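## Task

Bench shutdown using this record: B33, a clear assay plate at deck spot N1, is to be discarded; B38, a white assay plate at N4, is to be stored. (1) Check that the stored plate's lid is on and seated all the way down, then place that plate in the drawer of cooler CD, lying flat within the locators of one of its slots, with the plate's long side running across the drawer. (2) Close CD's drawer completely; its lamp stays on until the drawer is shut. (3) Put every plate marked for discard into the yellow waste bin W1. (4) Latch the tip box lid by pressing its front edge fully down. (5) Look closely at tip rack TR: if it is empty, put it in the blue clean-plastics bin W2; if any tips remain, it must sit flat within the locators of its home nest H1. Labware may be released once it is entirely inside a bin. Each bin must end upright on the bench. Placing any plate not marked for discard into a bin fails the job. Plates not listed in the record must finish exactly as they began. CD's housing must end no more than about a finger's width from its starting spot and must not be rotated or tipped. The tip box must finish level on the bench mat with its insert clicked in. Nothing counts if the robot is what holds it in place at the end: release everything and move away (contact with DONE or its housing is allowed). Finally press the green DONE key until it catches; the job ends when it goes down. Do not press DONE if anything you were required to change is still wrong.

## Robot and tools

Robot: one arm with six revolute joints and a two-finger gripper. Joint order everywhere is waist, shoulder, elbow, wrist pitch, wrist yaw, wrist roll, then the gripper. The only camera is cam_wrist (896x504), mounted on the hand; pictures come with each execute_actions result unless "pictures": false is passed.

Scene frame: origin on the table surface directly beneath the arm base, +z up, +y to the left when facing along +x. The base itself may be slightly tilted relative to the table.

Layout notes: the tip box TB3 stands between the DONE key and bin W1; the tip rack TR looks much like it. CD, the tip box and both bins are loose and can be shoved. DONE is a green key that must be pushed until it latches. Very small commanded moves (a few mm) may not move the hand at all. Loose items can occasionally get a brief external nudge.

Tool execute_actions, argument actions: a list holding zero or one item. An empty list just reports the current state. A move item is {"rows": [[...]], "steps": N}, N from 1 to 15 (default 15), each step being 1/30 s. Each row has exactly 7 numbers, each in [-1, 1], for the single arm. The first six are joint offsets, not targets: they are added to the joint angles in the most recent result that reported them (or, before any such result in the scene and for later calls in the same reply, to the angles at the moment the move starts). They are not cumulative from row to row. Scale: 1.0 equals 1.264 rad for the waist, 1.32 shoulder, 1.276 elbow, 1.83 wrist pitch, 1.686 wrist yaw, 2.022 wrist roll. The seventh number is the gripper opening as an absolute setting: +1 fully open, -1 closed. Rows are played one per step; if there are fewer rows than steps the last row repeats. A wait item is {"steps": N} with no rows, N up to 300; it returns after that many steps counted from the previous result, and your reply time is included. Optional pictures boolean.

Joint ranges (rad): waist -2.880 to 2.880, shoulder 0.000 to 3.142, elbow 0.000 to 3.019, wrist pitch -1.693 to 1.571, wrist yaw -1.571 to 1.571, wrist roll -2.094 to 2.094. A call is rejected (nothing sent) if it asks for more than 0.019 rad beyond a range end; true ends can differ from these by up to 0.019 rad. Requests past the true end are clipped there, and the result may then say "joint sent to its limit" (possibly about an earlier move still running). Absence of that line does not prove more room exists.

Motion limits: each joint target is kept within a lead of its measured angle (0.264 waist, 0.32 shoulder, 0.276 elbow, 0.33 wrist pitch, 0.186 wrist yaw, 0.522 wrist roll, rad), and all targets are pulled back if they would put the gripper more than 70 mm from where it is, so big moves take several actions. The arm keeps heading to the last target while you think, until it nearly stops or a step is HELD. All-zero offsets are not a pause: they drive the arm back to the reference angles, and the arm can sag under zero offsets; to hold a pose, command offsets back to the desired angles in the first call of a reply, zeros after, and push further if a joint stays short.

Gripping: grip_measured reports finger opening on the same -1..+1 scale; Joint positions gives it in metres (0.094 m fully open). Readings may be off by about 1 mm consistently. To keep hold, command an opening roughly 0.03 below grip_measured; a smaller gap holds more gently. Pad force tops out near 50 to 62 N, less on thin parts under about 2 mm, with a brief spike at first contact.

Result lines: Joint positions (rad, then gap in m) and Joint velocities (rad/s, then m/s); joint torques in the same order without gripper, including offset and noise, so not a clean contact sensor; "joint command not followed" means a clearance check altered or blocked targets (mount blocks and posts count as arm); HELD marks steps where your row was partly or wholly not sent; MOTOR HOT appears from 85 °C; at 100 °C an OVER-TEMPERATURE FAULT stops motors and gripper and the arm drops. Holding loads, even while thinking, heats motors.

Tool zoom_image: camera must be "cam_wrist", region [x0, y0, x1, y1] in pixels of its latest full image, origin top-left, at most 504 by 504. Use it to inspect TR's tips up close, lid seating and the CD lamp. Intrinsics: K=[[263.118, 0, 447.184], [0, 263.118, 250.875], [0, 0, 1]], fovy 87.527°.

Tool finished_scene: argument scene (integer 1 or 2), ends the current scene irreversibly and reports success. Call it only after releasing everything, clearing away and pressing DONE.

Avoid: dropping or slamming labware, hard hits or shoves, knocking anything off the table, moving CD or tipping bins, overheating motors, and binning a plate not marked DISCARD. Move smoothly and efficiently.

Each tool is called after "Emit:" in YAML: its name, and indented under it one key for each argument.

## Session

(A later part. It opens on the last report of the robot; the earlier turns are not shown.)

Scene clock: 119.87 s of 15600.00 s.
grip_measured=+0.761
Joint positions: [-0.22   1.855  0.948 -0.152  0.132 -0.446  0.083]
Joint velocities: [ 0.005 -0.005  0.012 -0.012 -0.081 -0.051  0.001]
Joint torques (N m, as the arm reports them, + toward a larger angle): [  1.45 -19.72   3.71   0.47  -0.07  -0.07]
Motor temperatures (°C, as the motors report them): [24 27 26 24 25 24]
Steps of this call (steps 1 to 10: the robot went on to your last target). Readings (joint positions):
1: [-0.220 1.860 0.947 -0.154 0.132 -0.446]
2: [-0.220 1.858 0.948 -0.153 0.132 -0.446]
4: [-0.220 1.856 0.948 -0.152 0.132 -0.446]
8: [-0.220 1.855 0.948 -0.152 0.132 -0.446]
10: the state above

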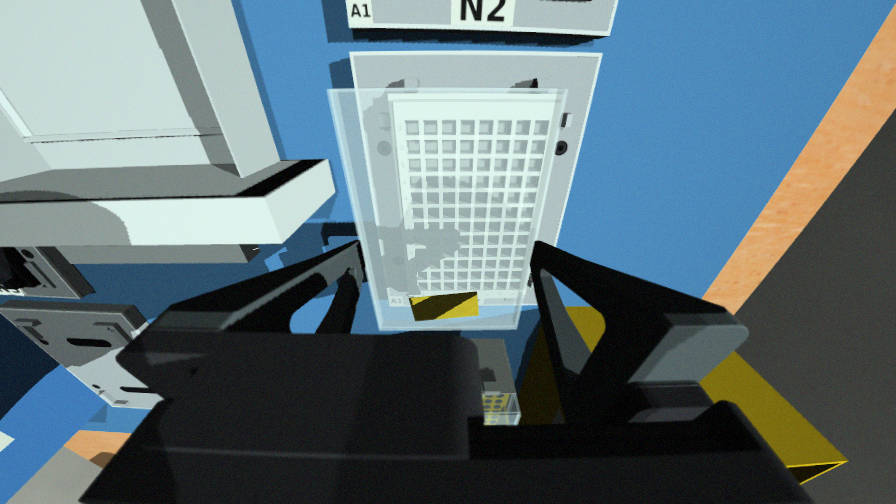

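Emit:
execute_actions:
  actions:
    - {"rows":[[-0.015,0.02,0.01,0.01,0,-0.01,0.72],[-0.028,0.04,0.02,0.02,0,-0.015,0.72],[-0.028,0.052,0.022,0.03,0,-0.015,0.72]]}

Scene clock: 122.53 s of 15600.00 s.
grip_measured=+0.761
Joint positions: [-0.252  1.906  0.961 -0.108  0.132 -0.465  0.083]
Joint velocities: [ 0.005 -0.005  0.017 -0.017  0.051  0.081  0.   ]
Joint torques (N m, as the arm reports them, + toward a larger angle): [  1.88 -16.03   3.42   0.53   0.02  -0.2 ]
Motor temperatures (°C, as the motors report them): [23 27 26 24 25 24]
Steps of this call (steps 1 to 15: the robot went on to your last target; steps 16 to 65: nothing new was sent; steps 66 to 80: all 15 steps of this action). Readings (joint positions):
66: [-0.220 1.855 0.948 -0.151 0.132 -0.447]
67: [-0.222 1.857 0.948 -0.147 0.132 -0.451]
69: [-0.230 1.869 0.952 -0.124 0.132 -0.456]
73: [-0.248 1.898 0.961 -0.109 0.132 -0.461]
80: the state above

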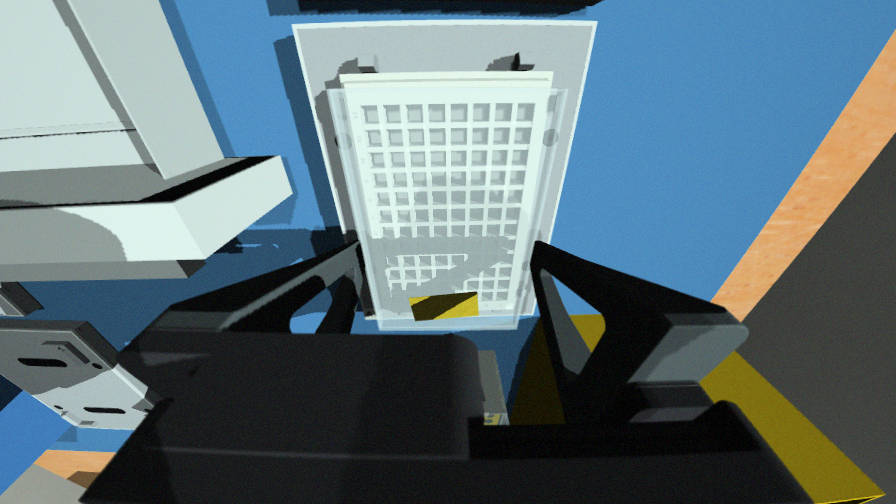

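Emit:
execute_actions:
  actions:
    - {"rows":[[0.011,0,0.01,0.016,0,-0.009,0.72]]}

Scene clock: 124.43 s of 15600.00 s.
grip_measured=+0.761
Joint positions: [-0.249  1.906  0.961 -0.092  0.132 -0.472  0.083]
Joint velocities: [-0.005 -0.015  0.002 -0.022 -0.081 -0.095 -0.   ]
Joint torques (N m, as the arm reports them, + toward a larger angle): [  3.34 -19.18   3.53   0.46   0.01  -0.14]
Motor temperatures (°C, as the motors report them): [23 27 26 24 25 24]
Steps of this call (steps 1 to 15: the robot went on to your last target; steps 16 to 42: nothing new was sent; steps 43 to 57: all 15 steps of this action). Readings (joint positions):
43: [-0.252 1.906 0.961 -0.105 0.132 -0.467]
44: [-0.252 1.906 0.961 -0.101 0.132 -0.468]
46: [-0.251 1.906 0.961 -0.094 0.132 -0.470]
50: [-0.249 1.906 0.961 -0.092 0.132 -0.471]
57: the state above

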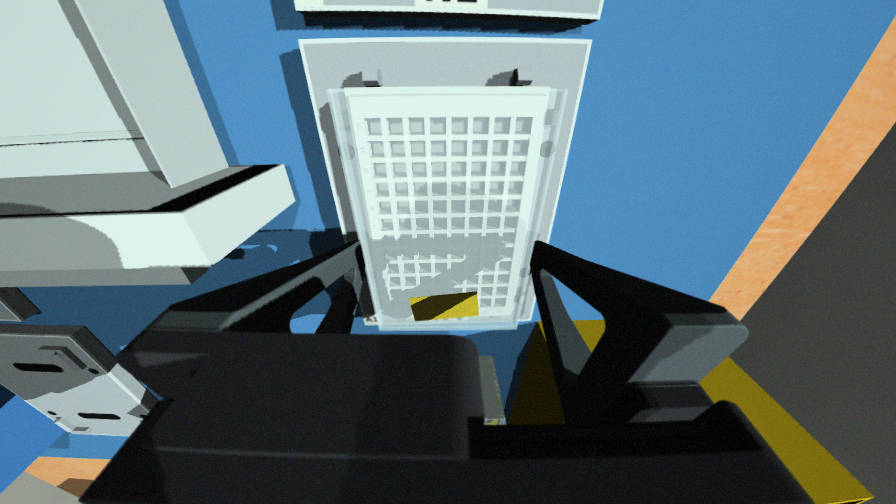

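Emit:
execute_actions:
  actions:
    - {"rows":[[0,0.033,0.02,0.016,0,0,0.72]]}

Emit:
zoom_image:
  camera: "cam_wrist"
  region: [300,40,600,340]

Scene clock: 126.53 s of 15600.00 s.
grip_measured=+0.761
Joint positions: [-0.249  1.923  0.965 -0.074  0.132 -0.473  0.083]
Joint velocities: [-0.015 -0.005  0.002  0.002 -0.051 -0.066  0.   ]
Joint torques (N m, as the arm reports them, + toward a larger angle): [  1.59 -15.85   4.01   0.54   0.02  -0.07]
Motor temperatures (°C, as the motors report them): [23 27 26 24 25 24]
Steps of this call (steps 1 to 15: the robot went on to your last target; steps 16 to 48: nothing new was sent; steps 49 to 63: all 15 steps of this action). Readings (joint positions):
49: [-0.249 1.907 0.961 -0.089 0.132 -0.473]
50: [-0.249 1.909 0.961 -0.083 0.132 -0.473]
52: [-0.249 1.915 0.964 -0.079 0.132 -0.473]
56: [-0.249 1.923 0.965 -0.075 0.132 -0.473]
63: the state above

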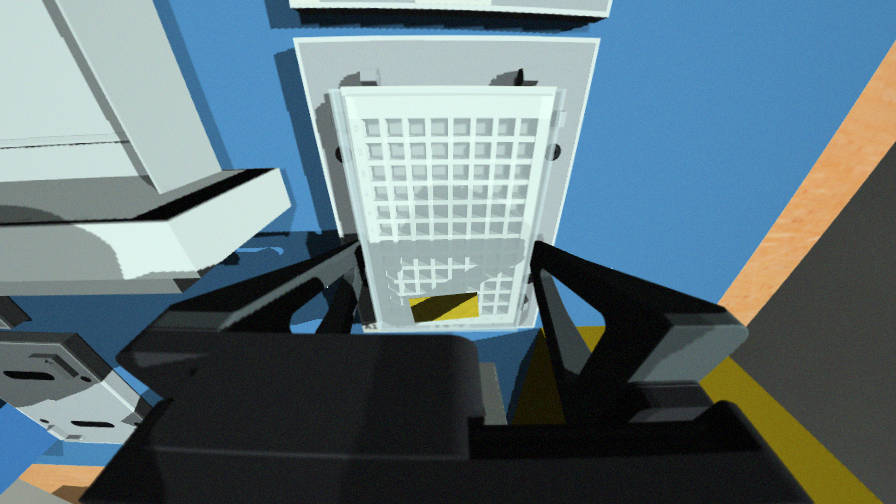

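Region (300, 40, 600, 340) of cam_wrist's 896x504 image, scaled by 1.680, with more detail than that image has.

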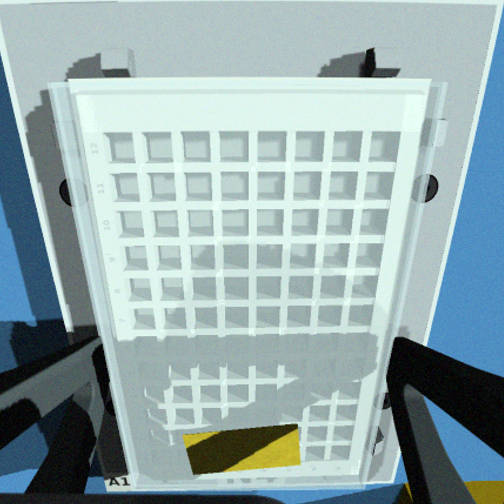

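Emit:
execute_actions:
  actions:
    - {"rows":[[-0.008,0.033,0.02,0.013,0,0,0.72]]}

Emit:
execute_actions:
  actions:
    - {"rows":[[0,0,0.01,0,0,0,1]],"steps":10}

Emit:
zoom_image:
  camera: "cam_wrist"
  region: [300,40,600,340]

Scene clock: 129.90 s of 15600.00 s.
grip_measured=+0.761
Joint positions: [-0.249  1.927  0.967 -0.069  0.132 -0.473  0.083]
Joint velocities: [-0.015  0.005 -0.022 -0.007  0.022 -0.037  0.001]
Joint torques (N m, as the arm reports them, + toward a larger angle): [  1.55 -14.7    4.     0.67  -0.01  -0.09]
Motor temperatures (°C, as the motors report them): [23 27 26 24 25 24]
Steps of this call (steps 1 to 15: the robot went on to your last target; steps 16 to 86: nothing new was sent; steps 87 to 101: all 15 steps of this action). Readings (joint positions):
87: [-0.249 1.924 0.965 -0.073 0.132 -0.473]
88: [-0.249 1.925 0.966 -0.070 0.132 -0.473]
90: [-0.249 1.927 0.967 -0.069 0.132 -0.473]
94: [-0.249 1.927 0.967 -0.069 0.132 -0.473]
101: the state above

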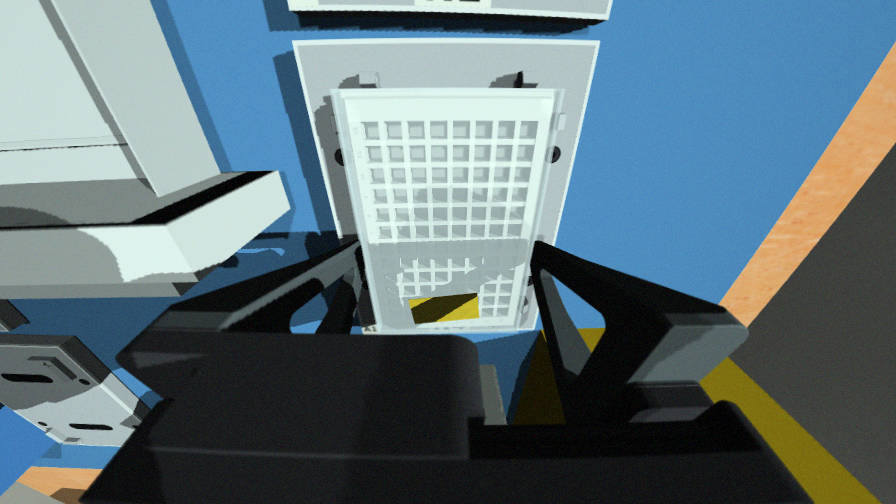

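Scene clock: 130.23 s of 15600.00 s.
grip_measured=+0.999
Joint positions: [-0.249  1.927  0.967 -0.069  0.132 -0.473  0.094]
Joint velocities: [ 0.005 -0.005 -0.002 -0.002  0.037  0.022  0.001]
Joint torques (N m, as the arm reports them, + toward a larger angle): [  3.14 -17.38   3.08   0.08   0.02  -0.05]
Motor temperatures (°C, as the motors report them): [23 27 26 24 25 24]
Steps of this call (steps 1 to 10: all 10 steps of this action). Readings (joint positions):
1: [-0.249 1.927 0.967 -0.069 0.132 -0.473]
2: [-0.249 1.927 0.967 -0.069 0.132 -0.473]
4: [-0.249 1.927 0.967 -0.069 0.132 -0.473]
8: [-0.249 1.927 0.967 -0.069 0.132 -0.473]
10: the state above

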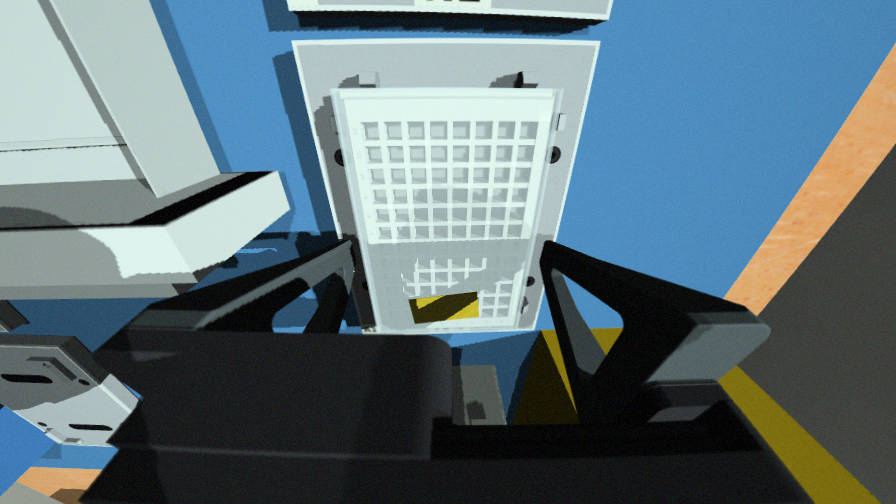

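Region (300, 40, 600, 340) of cam_wrist's 896x504 image, scaled by 1.680, with more detail than that image has.

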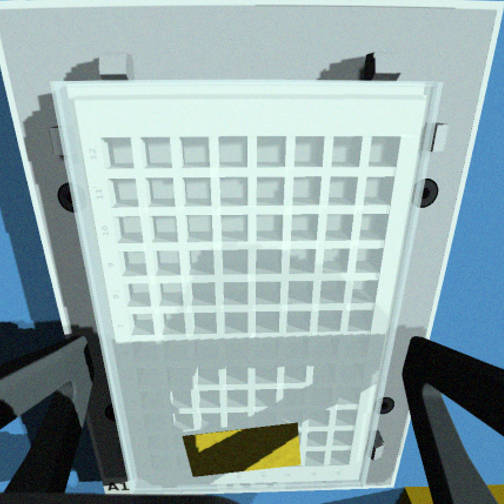

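Emit:
execute_actions:
  actions:
    - {"rows":[[0,0,0,0,0,0,0.73],[0,0,0,0,0,0,0.73],[0,0,0,0,0,0,0.73],[0,0,0,0,0,0,0.73],[0,0,0,0,0,0,0.73],[0,0,0,-0.012,0.006,0,0.73]]}
  pictures: false

Emit:
execute_actions:
  actions:
    - {"rows":[[0,0,0,0,0,0,1]],"steps":10}

Emit:
zoom_image:
  camera: "cam_wrist"
  region: [300,40,600,340]

Scene clock: 138.90 s of 15600.00 s.
grip_measured=+0.732
Joint positions: [-0.248  1.927  0.967 -0.077  0.139 -0.473  0.081]
Joint velocities: [-0.005 -0.015 -0.012  0.007 -0.007 -0.051 -0.001]
Joint torques (N m, as the arm reports them, + toward a larger angle): [  2.8  -17.95   1.92  -0.44   0.12  -0.08]
Motor temperatures (°C, as the motors report them): [23 28 25 24 25 24]
Steps of this call (steps 1 to 15: the robot went on to your last target; steps 16 to 90: nothing new was sent; then 5.17 s passed at rest; steps 91 to 105: all 15 steps of this action). Readings (joint positions):
91: [-0.249 1.927 0.967 -0.069 0.132 -0.473]
92: [-0.249 1.927 0.967 -0.069 0.132 -0.473]
94: [-0.248 1.927 0.967 -0.069 0.132 -0.473]
98: [-0.248 1.927 0.967 -0.075 0.138 -0.473]
105: the state above

Scene clock: 139.23 s of 15600.00 s.
grip_measured=+0.999
Joint positions: [-0.248  1.927  0.967 -0.077  0.139 -0.473  0.094]
Joint velocities: [-0.015  0.005 -0.012 -0.002 -0.007 -0.051 -0.   ]
Joint torques (N m, as the arm reports them, + toward a larger angle): [  2.56 -17.63   2.24  -0.1    0.05  -0.06]
Motor temperatures (°C, as the motors report them): [23 28 25 24 25 24]
Steps of this call (steps 1 to 10: all 10 steps of this action). Readings (joint positions):
1: [-0.248 1.927 0.967 -0.077 0.139 -0.473]
2: [-0.248 1.927 0.967 -0.077 0.139 -0.473]
4: [-0.248 1.927 0.967 -0.077 0.139 -0.473]
8: [-0.248 1.927 0.967 -0.077 0.139 -0.473]
10: the state above

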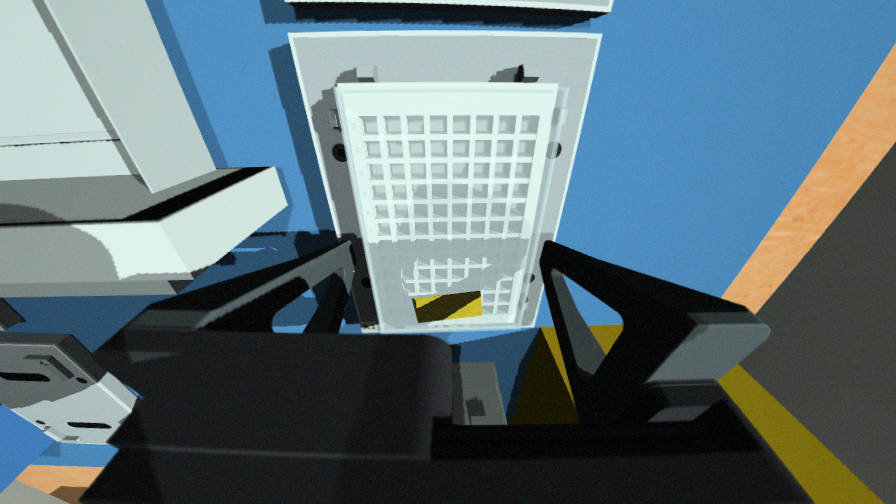

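Region (300, 40, 600, 340) of cam_wrist's 896x504 image, scaled by 1.680, with more detail than that image has.

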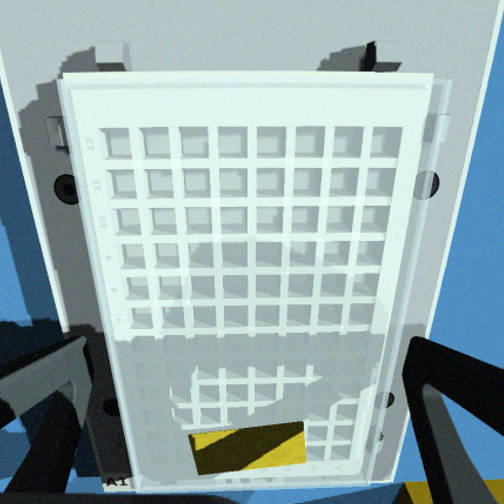

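Emit:
execute_actions:
  actions:
    - {"rows":[[0,0,0,0,-0.006,0,0.9],[0,0,0,0,-0.006,0,0.86],[0,0,0,0,-0.006,0,0.82],[0,0,0,0,-0.006,0,0.79],[0,0,0,0,-0.006,0,0.77]]}

Emit:
execute_actions:
  actions:
    - {"rows":[[0,0,0,0,0,0,1]],"steps":10}

Emit:
zoom_image:
  camera: "cam_wrist"
  region: [300,40,600,340]

Scene clock: 143.13 s of 15600.00 s.
grip_measured=+0.778
Joint positions: [-0.249  1.927  0.967 -0.077  0.132 -0.473  0.084]
Joint velocities: [-0.005 -0.005  0.012 -0.002  0.007  0.007  0.001]
Joint torques (N m, as the arm reports them, + toward a larger angle): [  1.85 -17.76   2.11  -0.01  -0.05  -0.09]
Motor temperatures (°C, as the motors report them): [23 28 25 24 25 24]
Steps of this call (steps 1 to 15: the robot went on to your last target; steps 16 to 90: nothing new was sent; then 0.40 s passed at rest; steps 91 to 105: all 15 steps of this action). Readings (joint positions):
91: [-0.248 1.927 0.967 -0.077 0.136 -0.473]
92: [-0.248 1.927 0.967 -0.077 0.133 -0.473]
94: [-0.248 1.927 0.967 -0.077 0.133 -0.473]
98: [-0.249 1.927 0.967 -0.077 0.132 -0.473]
105: the state above

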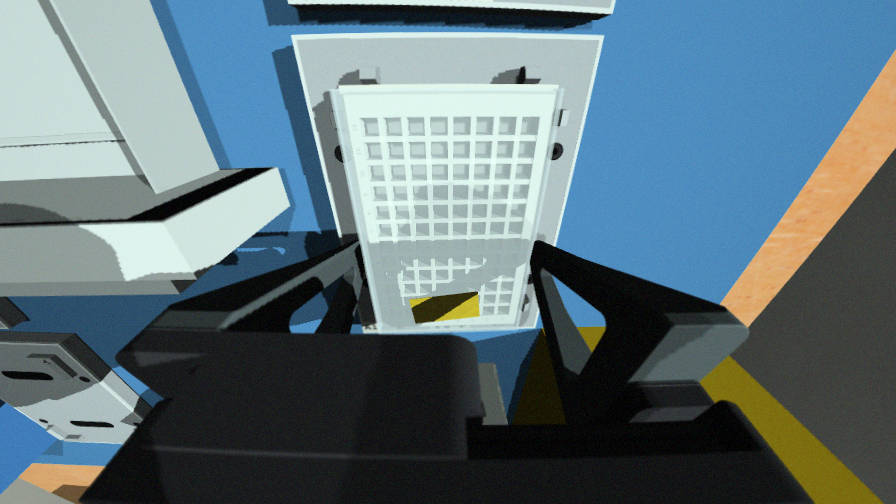

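Scene clock: 143.47 s of 15600.00 s.
grip_measured=+0.999
Joint positions: [-0.249  1.927  0.967 -0.077  0.134 -0.473  0.094]
Joint velocities: [-0.005  0.005 -0.007  0.002  0.051 -0.037  0.   ]
Joint torques (N m, as the arm reports them, + toward a larger angle): [  1.19 -17.94   2.2    0.21  -0.05  -0.1 ]
Motor temperatures (°C, as the motors report them): [23 28 25 24 25 24]
Steps of this call (steps 1 to 10: all 10 steps of this action). Readings (joint positions):
1: [-0.249 1.927 0.967 -0.077 0.134 -0.473]
2: [-0.249 1.927 0.967 -0.077 0.134 -0.473]
4: [-0.249 1.927 0.967 -0.077 0.134 -0.473]
8: [-0.249 1.927 0.967 -0.077 0.134 -0.473]
10: the state above

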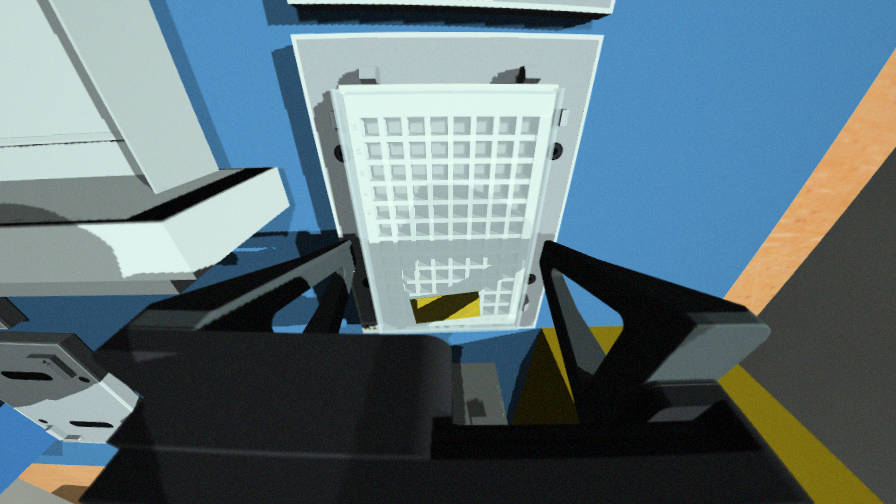

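Region (300, 40, 600, 340) of cam_wrist's 896x504 image, scaled by 1.680, with more detail than that image has.

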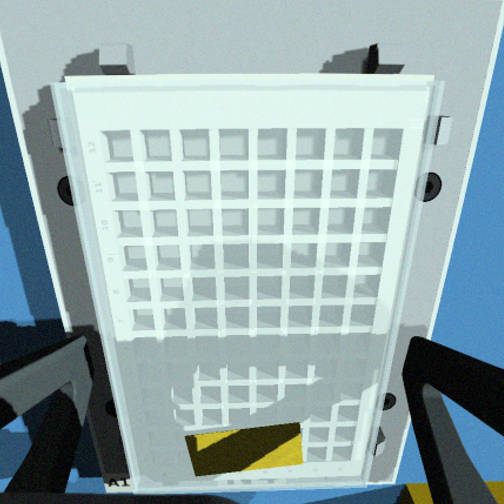

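Emit:
execute_actions:
  actions:
    - {"rows":[[0,0,0,0,0.0035,0,0.9],[0,0,0,0,0.0035,0,0.86],[0,0,0,0,0.0035,0,0.83],[0,0,0,0,0.0035,0,0.8],[0,0,0,0,0.0035,0,0.785]]}
  pictures: false

Emit:
execute_actions:
  actions:
    - {"rows":[[0,0,0,0,0,0,1]],"steps":10}

Emit:
zoom_image:
  camera: "cam_wrist"
  region: [300,40,600,340]

Scene clock: 148.73 s of 15600.00 s.
grip_measured=+0.787
Joint positions: [-0.249  1.927  0.967 -0.077  0.137 -0.473  0.084]
Joint velocities: [-0.015 -0.005 -0.012 -0.007  0.022  0.007  0.001]
Joint torques (N m, as the arm reports them, + toward a larger angle): [  2.43 -17.14   1.88   0.18   0.08  -0.07]
Motor temperatures (°C, as the motors report them): [23 28 25 24 25 24]
Steps of this call (steps 1 to 15: the robot went on to your last target; steps 16 to 90: nothing new was sent; then 1.77 s passed at rest; steps 91 to 105: all 15 steps of this action). Readings (joint positions):
91: [-0.249 1.927 0.967 -0.077 0.135 -0.473]
92: [-0.249 1.927 0.967 -0.077 0.137 -0.473]
94: [-0.249 1.927 0.967 -0.077 0.137 -0.473]
98: [-0.249 1.927 0.967 -0.077 0.137 -0.473]
105: the state above

Scene clock: 149.07 s of 15600.00 s.
grip_measured=+0.999
Joint positions: [-0.249  1.927  0.967 -0.077  0.137 -0.473  0.094]
Joint velocities: [-0.044 -0.015  0.007  0.007 -0.037 -0.037 -0.   ]
Joint torques (N m, as the arm reports them, + toward a larger angle): [  2.66 -18.01   2.05   0.2    0.02  -0.03]
Motor temperatures (°C, as the motors report them): [23 28 25 24 25 24]
Steps of this call (steps 1 to 10: all 10 steps of this action). Readings (joint positions):
1: [-0.249 1.927 0.967 -0.077 0.137 -0.473]
2: [-0.249 1.927 0.967 -0.077 0.137 -0.473]
4: [-0.249 1.927 0.967 -0.077 0.137 -0.473]
8: [-0.249 1.927 0.967 -0.077 0.137 -0.473]
10: the state above

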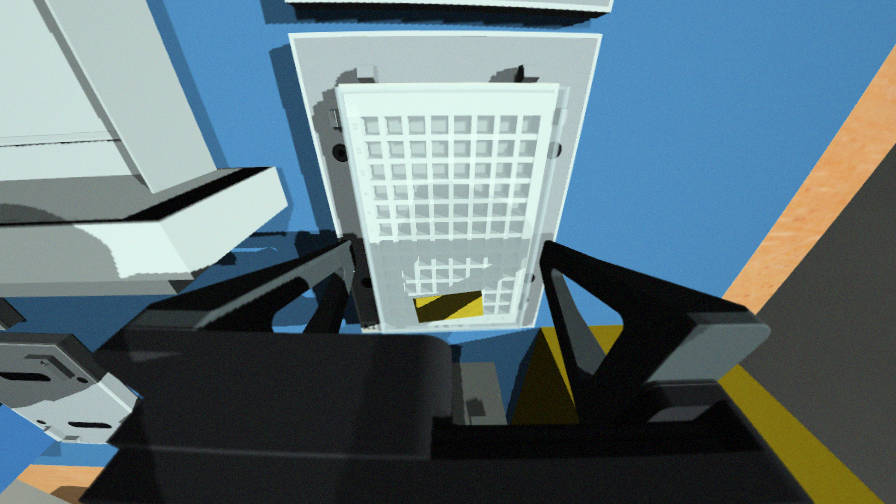

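Region (300, 40, 600, 340) of cam_wrist's 896x504 image, scaled by 1.680, with more detail than that image has.

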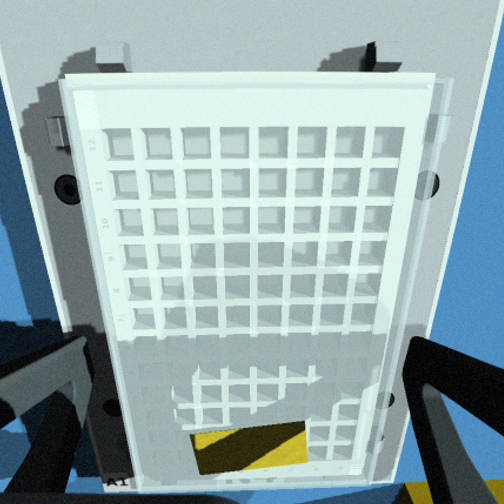

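Emit:
execute_actions:
  actions:
    - {"rows":[[0,-0.05,0,-0.022,0,0,1]],"steps":12}
  pictures: false

Emit:
execute_actions:
  actions:
    - {"rows":[[0,0,0,0,0,0,0.3],[0,0,0,0,0,0,0.3],[0,0,0,0,0,0,0.3],[0,0,0,0,0,0,0.3],[0,0.02,0,0.01,0,0,0.3],[0,0.03,0,0.015,0,0,0.3],[0,0.045,0,0.02,0,0,0.3]]}

Emit:
zoom_image:
  camera: "cam_wrist"
  region: [300,40,600,340]

Scene clock: 154.10 s of 15600.00 s.
grip_measured=+0.999
Joint positions: [-0.249  1.875  0.967 -0.107  0.137 -0.473  0.094]
Joint velocities: [-0.005 -0.015 -0.007 -0.017  0.037 -0.037  0.   ]
Joint torques (N m, as the arm reports them, + toward a larger angle): [  1.85 -18.54   2.75  -0.14   0.02  -0.09]
Motor temperatures (°C, as the motors report them): [23 28 25 24 25 24]
Steps of this call (steps 1 to 15: the robot went on to your last target; steps 16 to 90: nothing new was sent; then 1.63 s passed at rest; steps 91 to 102: all 12 steps of this action). Readings (joint positions):
91: [-0.249 1.925 0.967 -0.082 0.137 -0.473]
92: [-0.249 1.920 0.967 -0.093 0.137 -0.473]
94: [-0.249 1.907 0.967 -0.106 0.137 -0.473]
98: [-0.249 1.882 0.967 -0.107 0.137 -0.473]
102: the state above

Scene clock: 154.60 s of 15600.00 s.
grip_measured=+0.302
Joint positions: [-0.249  1.913  0.967 -0.083  0.137 -0.473  0.061]
Joint velocities: [ 0.005  0.034 -0.002 -0.012  0.007  0.037  0.   ]
Joint torques (N m, as the arm reports them, + toward a larger angle): [  2.44 -16.65   1.96   0.42   0.04  -0.07]
Motor temperatures (°C, as the motors report them): [23 28 25 24 25 24]
Steps of this call (steps 1 to 15: all 15 steps of this action). Readings (joint positions):
1: [-0.249 1.875 0.967 -0.107 0.137 -0.473]
2: [-0.249 1.875 0.967 -0.107 0.137 -0.473]
4: [-0.249 1.875 0.967 -0.107 0.137 -0.473]
8: [-0.249 1.883 0.967 -0.089 0.137 -0.473]
15: the state above

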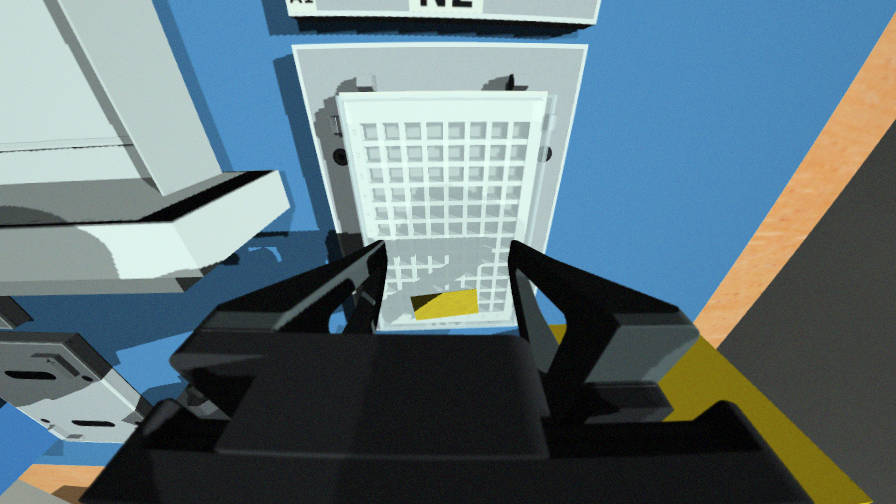

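Region (300, 40, 600, 340) of cam_wrist's 896x504 image, scaled by 1.680, with more detail than that image has.

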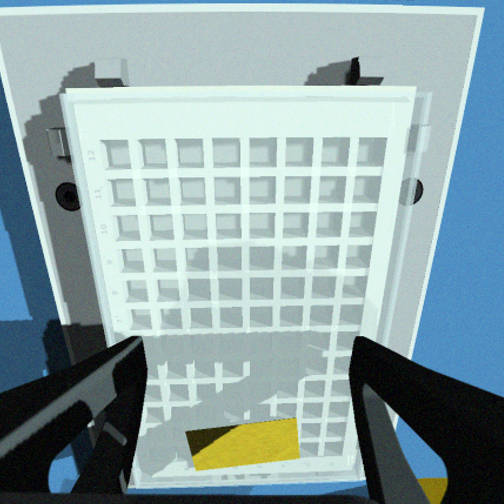

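Emit:
execute_actions:
  actions:
    - {"rows":[[0,0.032,0,0.009,0,0,0.3],[0,0.032,0,0.009,0,0,0.3],[0,0.032,0,0.009,0,0,0.3],[0,0.032,0,0.009,0,0,0.3],[0,0.032,0,0.009,0,0,0.3],[0,0.032,0,0.009,-0.008,0,0.3]]}

Emit:
zoom_image:
  camera: "cam_wrist"
  region: [300,40,600,340]

Scene clock: 158.47 s of 15600.00 s.
grip_measured=+0.301
Joint positions: [-0.249  1.92   0.967 -0.077  0.128 -0.473  0.061]
Joint velocities: [-0.005 -0.005  0.027  0.012 -0.022 -0.095  0.001]
Joint torques (N m, as the arm reports them, + toward a larger angle): [  2.59 -15.16   2.17   0.34  -0.14  -0.07]
Motor temperatures (°C, as the motors report them): [23 28 25 24 25 24]
Steps of this call (steps 1 to 15: the robot went on to your last target; steps 16 to 90: nothing new was sent; then 0.37 s passed at rest; steps 91 to 105: all 15 steps of this action). Readings (joint positions):
91: [-0.249 1.915 0.967 -0.082 0.137 -0.473]
92: [-0.249 1.916 0.967 -0.080 0.137 -0.473]
94: [-0.249 1.920 0.967 -0.077 0.137 -0.473]
98: [-0.249 1.920 0.967 -0.077 0.129 -0.473]
105: the state above

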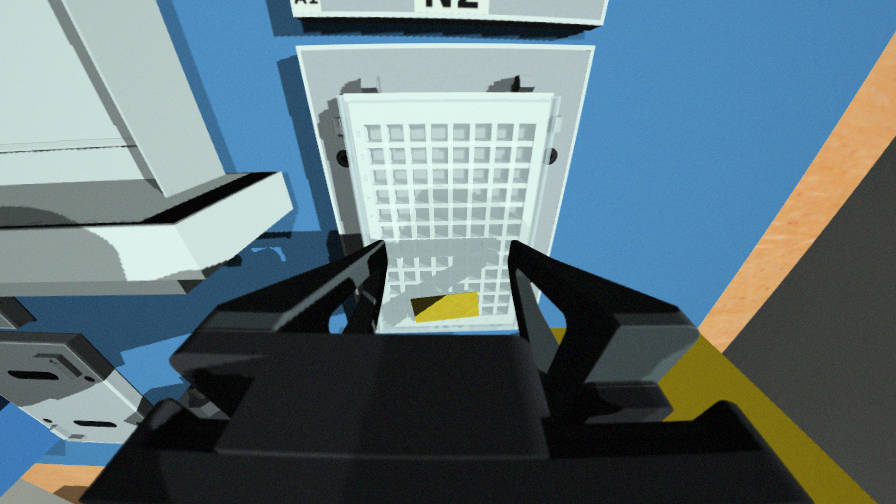

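Region (300, 40, 600, 340) of cam_wrist's 896x504 image, scaled by 1.680, with more detail than that image has.

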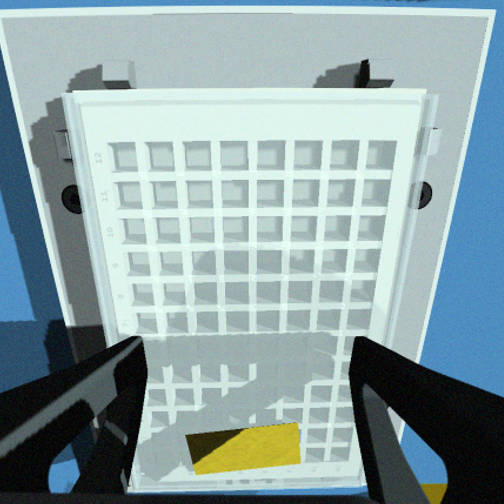

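Emit:
execute_actions:
  actions:
    - {"rows":[[0,-0.027,0,0,0,0,0.3],[0,-0.027,0,0,0,0,0.3],[0,-0.027,0,0,0,0,0.3],[0,-0.027,0,0,0,0,0.3],[0,-0.027,0,0,0.004,0,1]],"steps":12}
  pictures: false

Emit:
execute_actions:
  actions:
    - {"rows":[[-0.008,0.03,0.01,0.01,0,0,1],[-0.008,0.055,0.015,0.025,0,0,1]]}

Scene clock: 164.03 s of 15600.00 s.
grip_measured=+0.999
Joint positions: [-0.249  1.908  0.967 -0.077  0.132 -0.473  0.094]
Joint velocities: [-0.005 -0.015 -0.007 -0.007  0.051 -0.022 -0.001]
Joint torques (N m, as the arm reports them, + toward a larger angle): [  2.32 -20.32   2.05  -0.03   0.11  -0.05]
Motor temperatures (°C, as the motors report them): [23 28 25 24 25 24]
Steps of this call (steps 1 to 15: the robot went on to your last target; steps 16 to 90: nothing new was sent; then 2.17 s passed at rest; steps 91 to 102: all 12 steps of this action). Readings (joint positions):
91: [-0.249 1.918 0.967 -0.077 0.128 -0.473]
92: [-0.249 1.917 0.967 -0.077 0.128 -0.473]
94: [-0.249 1.914 0.967 -0.077 0.128 -0.473]
98: [-0.249 1.909 0.967 -0.077 0.132 -0.473]
102: the state above

Scene clock: 164.53 s of 15600.00 s.
grip_measured=+0.999
Joint positions: [-0.249  1.962  0.975 -0.043  0.132 -0.472  0.094]
Joint velocities: [-0.015 -0.015  0.002  0.002  0.022 -0.022  0.001]
Joint torques (N m, as the arm reports them, + toward a larger angle): [  1.73 -16.15   2.85   0.55   0.03  -0.11]
Motor temperatures (°C, as the motors report them): [23 28 25 24 25 24]
Steps of this call (steps 1 to 15: all 15 steps of this action). Readings (joint positions):
1: [-0.249 1.909 0.967 -0.076 0.132 -0.473]
2: [-0.249 1.913 0.967 -0.069 0.132 -0.473]
4: [-0.249 1.927 0.971 -0.050 0.132 -0.473]
8: [-0.249 1.956 0.974 -0.043 0.132 -0.473]
15: the state above

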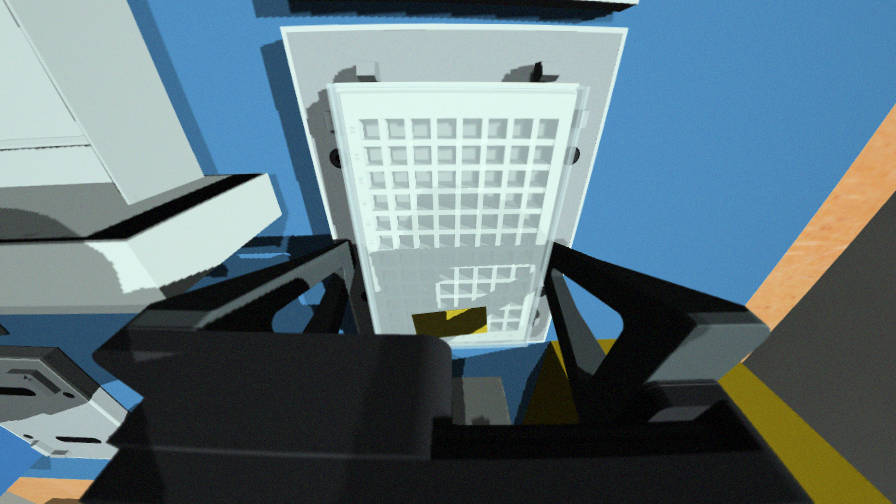

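Emit:
execute_actions:
  actions:
    - {"rows":[[0,-0.08,0,-0.045,0,0,1]],"steps":12}
  pictures: false

Emit:
execute_actions:
  actions:
    - {"rows":[[0.03,0.05,0.25,-0.1,0,0,1]]}

Emit:
zoom_image:
  camera: "cam_wrist"
  region: [330,150,570,340]

Scene clock: 169.57 s of 15600.00 s.
grip_measured=+1.000
Joint positions: [-0.249  1.857  0.973 -0.113  0.132 -0.473  0.094]
Joint velocities: [ 0.015 -0.005  0.017 -0.027  0.022  0.066  0.   ]
Joint torques (N m, as the arm reports them, + toward a larger angle): [  1.95 -18.1    2.88  -0.42  -0.05  -0.1 ]
Motor temperatures (°C, as the motors report them): [23 28 25 24 25 24]
Steps of this call (steps 1 to 15: the robot went on to your last target; steps 16 to 90: nothing new was sent; then 1.63 s passed at rest; steps 91 to 102: all 12 steps of this action). Readings (joint positions):
91: [-0.249 1.956 0.975 -0.056 0.132 -0.473]
92: [-0.249 1.946 0.974 -0.078 0.132 -0.473]
94: [-0.249 1.917 0.973 -0.107 0.132 -0.473]
98: [-0.249 1.868 0.973 -0.113 0.132 -0.473]
102: the state above

Scene clock: 170.07 s of 15600.00 s.
grip_measured=+1.000
Joint positions: [-0.214  1.909  1.299 -0.285  0.132 -0.473  0.094]
Joint velocities: [-0.015 -0.005 -0.051 -0.061  0.051 -0.037 -0.   ]
Joint torques (N m, as the arm reports them, + toward a larger angle): [  3.4  -20.27   5.05   0.31   0.02  -0.08]
Motor temperatures (°C, as the motors report them): [23 28 25 24 25 24]
Steps of this call (steps 1 to 15: all 15 steps of this action). Readings (joint positions):
1: [-0.248 1.859 0.988 -0.143 0.132 -0.473]
2: [-0.246 1.869 1.019 -0.189 0.132 -0.473]
4: [-0.241 1.892 1.101 -0.238 0.132 -0.473]
8: [-0.227 1.912 1.254 -0.277 0.132 -0.473]
15: the state above

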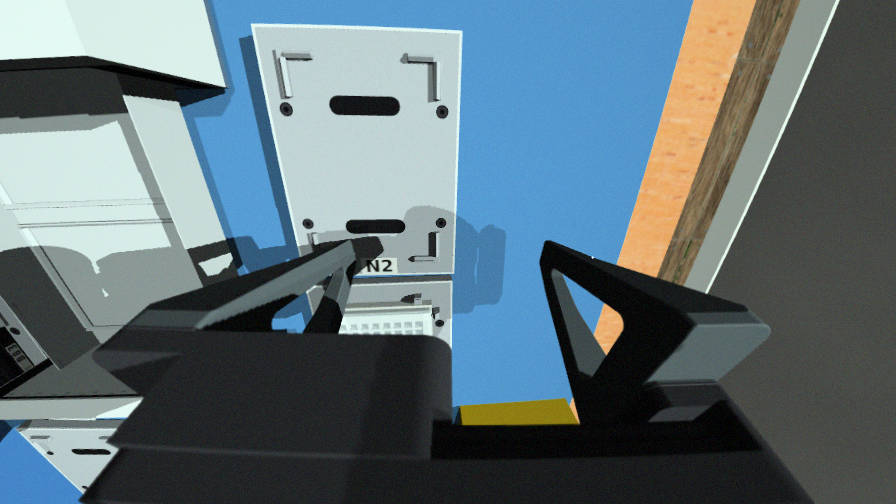

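Region (330, 150, 570, 340) of cam_wrist's 896x504 image, scaled by 2.100, with more detail than that image has; it fills the top 399 rows of this view, and the rest is white.

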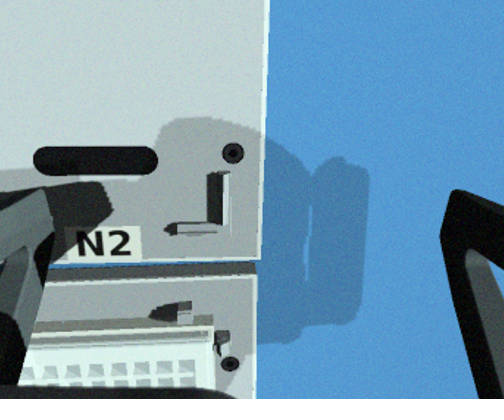

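Emit:
execute_actions:
  actions:
    - {"rows":[[0.05,0,0.02,-0.14,0,0,1]]}

Emit:
zoom_image:
  camera: "cam_wrist"
  region: [350,180,550,340]

Scene clock: 172.47 s of 15600.00 s.
grip_measured=+1.000
Joint positions: [-0.142  1.909  1.312 -0.533  0.133 -0.473  0.094]
Joint velocities: [-0.015  0.015 -0.017  0.007 -0.007 -0.007 -0.   ]
Joint torques (N m, as the arm reports them, + toward a larger angle): [  2.76 -20.71   6.26  -0.49  -0.04  -0.14]
Motor temperatures (°C, as the motors report them): [23 28 25 24 25 24]
Steps of this call (steps 1 to 15: the robot went on to your last target; steps 16 to 57: nothing new was sent; steps 58 to 72: all 15 steps of this action). Readings (joint positions):
58: [-0.211 1.909 1.304 -0.332 0.133 -0.473]
59: [-0.208 1.908 1.311 -0.406 0.133 -0.473]
61: [-0.191 1.908 1.312 -0.491 0.133 -0.473]
65: [-0.154 1.909 1.312 -0.529 0.133 -0.473]
72: the state above

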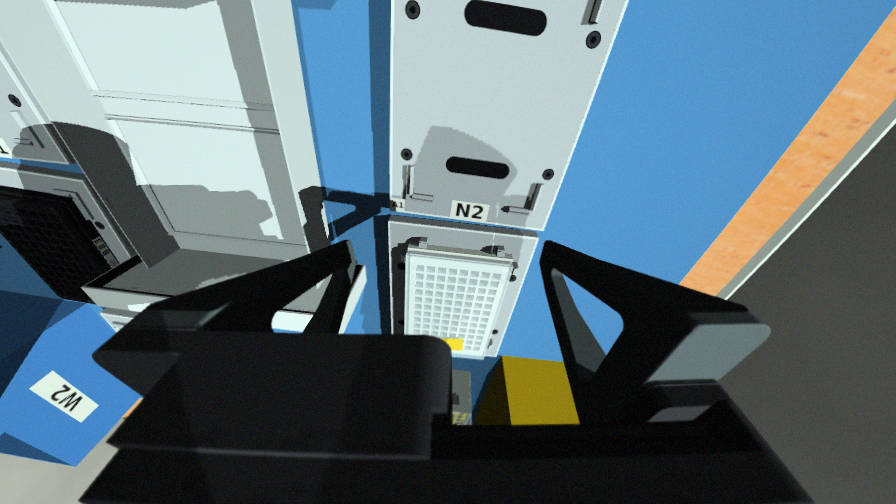

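Region (350, 180, 550, 340) of cam_wrist's 896x504 image, scaled by 2.520, with more detail than that image has; it fills the top 403 rows of this view, and the rest is white.

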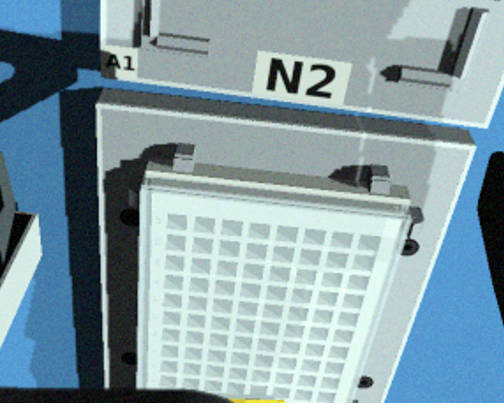

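Emit:
zoom_image:
  camera: "cam_wrist"
  region: [395,230,465,280]

Region (395, 230, 465, 280) of cam_wrist's 896x504 image, scaled by 7.200, with more detail than that image has; it fills the top 360 rows of this view, and the rest is white.

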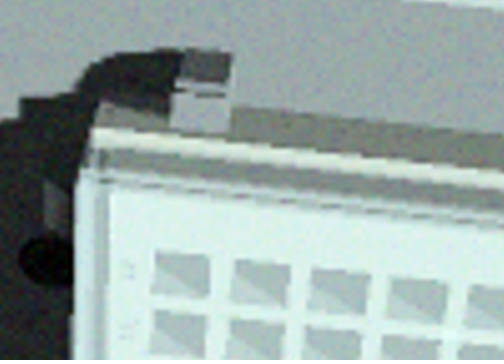

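Emit:
execute_actions:
  actions:
    - {"rows":[[-0.03,-0.03,-0.05,0.05,0,0,1],[-0.05,-0.05,-0.1,0.1,0,0,1],[-0.07,-0.05,-0.15,0.14,0,0,1],[-0.087,-0.05,-0.2,0.19,0,0,1],[-0.087,-0.05,-0.26,0.232,0,0,1]]}
  pictures: false

Emit:
execute_actions:
  actions:
    - {"steps":12}
  pictures: false

Scene clock: 178.73 s of 15600.00 s.
grip_measured=+1.000
Joint positions: [-0.269  1.846  0.966 -0.123  0.133 -0.473  0.094]
Joint velocities: [ 0.083 -0.005 -0.002  0.09   0.022 -0.037  0.   ]
Joint torques (N m, as the arm reports them, + toward a larger angle): [  3.24 -18.06   4.06   0.45  -0.05  -0.05]
Motor temperatures (°C, as the motors report them): [23 28 26 24 25 24]
Steps of this call (steps 1 to 15: the robot went on to your last target; steps 16 to 90: nothing new was sent; then 2.77 s passed at rest; steps 91 to 105: all 15 steps of this action). Readings (joint positions):
91: [-0.144 1.908 1.304 -0.516 0.133 -0.473]
92: [-0.147 1.900 1.280 -0.467 0.133 -0.473]
94: [-0.167 1.872 1.189 -0.332 0.132 -0.473]
98: [-0.239 1.841 1.004 -0.153 0.132 -0.473]
105: the state above

Scene clock: 179.13 s of 15600.00 s.
grip_measured=+1.000
Joint positions: [-0.258  1.846  0.966 -0.12   0.133 -0.473  0.094]
Joint velocities: [-0.005 -0.005  0.007 -0.012  0.022  0.007 -0.   ]
Joint torques (N m, as the arm reports them, + toward a larger angle): [  2.51 -17.85   4.21   0.71  -0.02  -0.07]
Motor temperatures (°C, as the motors report them): [23 28 26 24 25 24]
Steps of this call (steps 1 to 12: the robot went on to your last target). Readings (joint positions):
1: [-0.267 1.846 0.966 -0.121 0.133 -0.473]
2: [-0.264 1.846 0.966 -0.120 0.133 -0.473]
4: [-0.260 1.846 0.966 -0.120 0.133 -0.473]
8: [-0.258 1.846 0.966 -0.120 0.133 -0.473]
12: the state above

Emit:
execute_actions:
  actions:
    - {"rows":[[0.01,0.02,0.01,0.005,0.004,0,1],[0.01,0.035,0.01,0.01,0.004,0,1],[0.01,0.05,0.01,0.02,0.004,0,1],[0.01,0.065,0.01,0.03,0.004,0,1],[0.01,0.08,0.015,0.04,0.004,0,1],[0.01,0.092,0.015,0.048,0.004,0,1]]}

Scene clock: 182.10 s of 15600.00 s.
grip_measured=+1.000
Joint positions: [-0.253  1.92   0.975 -0.045  0.135 -0.47   0.094]
Joint velocities: [-0.015  0.005  0.002 -0.012  0.066 -0.051  0.   ]
Joint torques (N m, as the arm reports them, + toward a larger angle): [  2.81 -14.1    3.11   0.54   0.17  -0.13]
Motor temperatures (°C, as the motors report them): [23 28 26 24 25 24]
Steps of this call (steps 1 to 30: the robot went on to your last target; steps 31 to 74: nothing new was sent; steps 75 to 89: all 15 steps of this action). Readings (joint positions):
75: [-0.258 1.846 0.966 -0.120 0.135 -0.473]
76: [-0.258 1.847 0.966 -0.119 0.137 -0.473]
78: [-0.257 1.857 0.966 -0.101 0.138 -0.473]
82: [-0.256 1.918 0.974 -0.050 0.138 -0.473]
89: the state above

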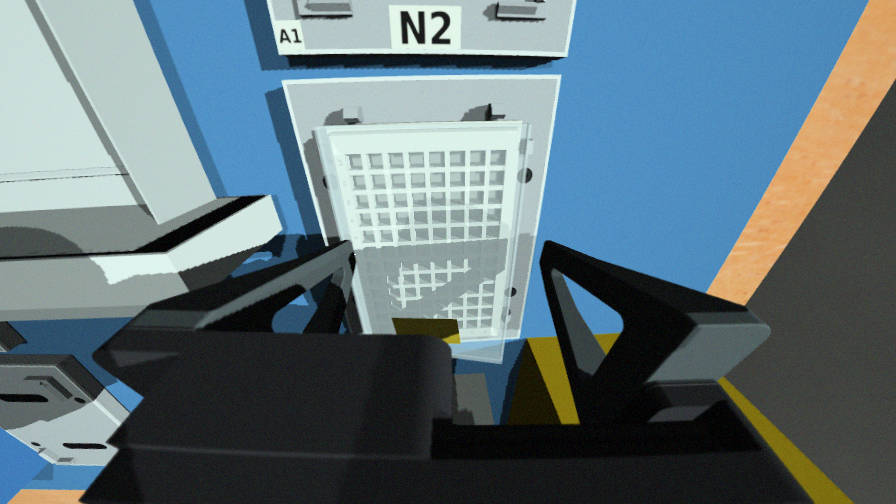

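Emit:
execute_actions:
  actions:
    - {"rows":[[0,-0.05,0,0,0,0,1],[0,-0.05,0,0,0,0,1],[0,-0.05,0,-0.02,0,0,1],[0,-0.05,0,-0.03,0,0,1],[0.014,-0.05,-0.015,-0.055,0,0,1]]}

Emit:
zoom_image:
  camera: "cam_wrist"
  region: [300,40,600,340]

Scene clock: 186.33 s of 15600.00 s.
grip_measured=+1.000
Joint positions: [-0.243  1.867  0.964 -0.137  0.135 -0.47   0.094]
Joint velocities: [-0.005 -0.005  0.002 -0.012 -0.081  0.022 -0.   ]
Joint torques (N m, as the arm reports them, + toward a larger angle): [  3.71 -19.71   1.7   -0.42  -0.01  -0.11]
Motor temperatures (°C, as the motors report them): [23 28 26 24 25 24]
Steps of this call (steps 1 to 15: the robot went on to your last target; steps 16 to 90: nothing new was sent; then 0.73 s passed at rest; steps 91 to 105: all 15 steps of this action). Readings (joint positions):
91: [-0.253 1.916 0.975 -0.045 0.135 -0.470]
92: [-0.253 1.912 0.974 -0.045 0.135 -0.470]
94: [-0.253 1.897 0.974 -0.061 0.135 -0.470]
98: [-0.249 1.869 0.968 -0.124 0.135 -0.470]
105: the state above

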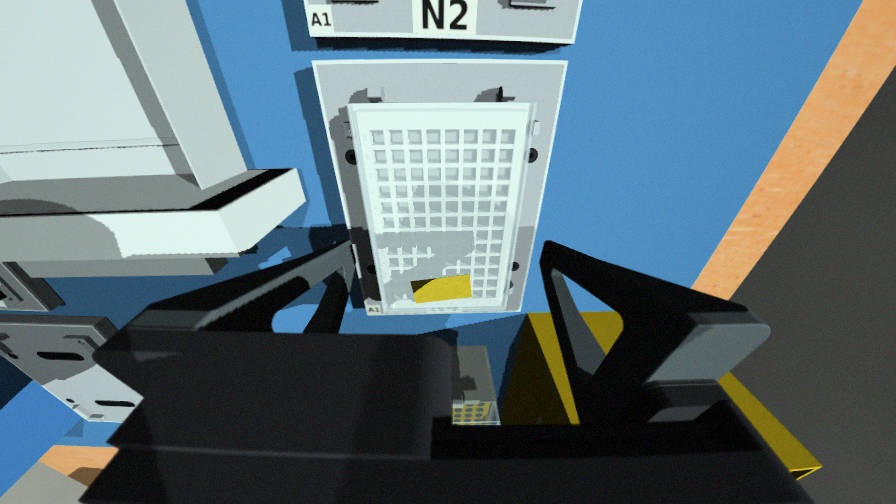

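Region (300, 40, 600, 340) of cam_wrist's 896x504 image, scaled by 1.680, with more detail than that image has.

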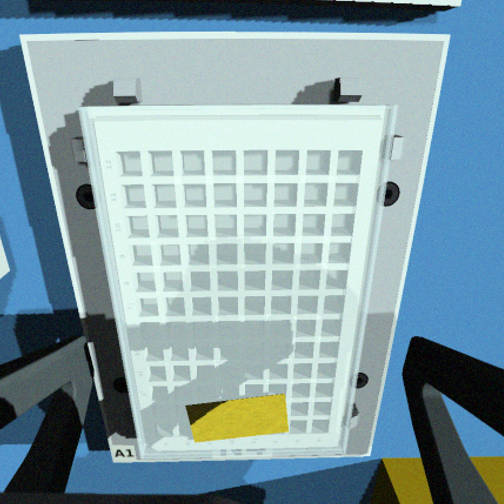

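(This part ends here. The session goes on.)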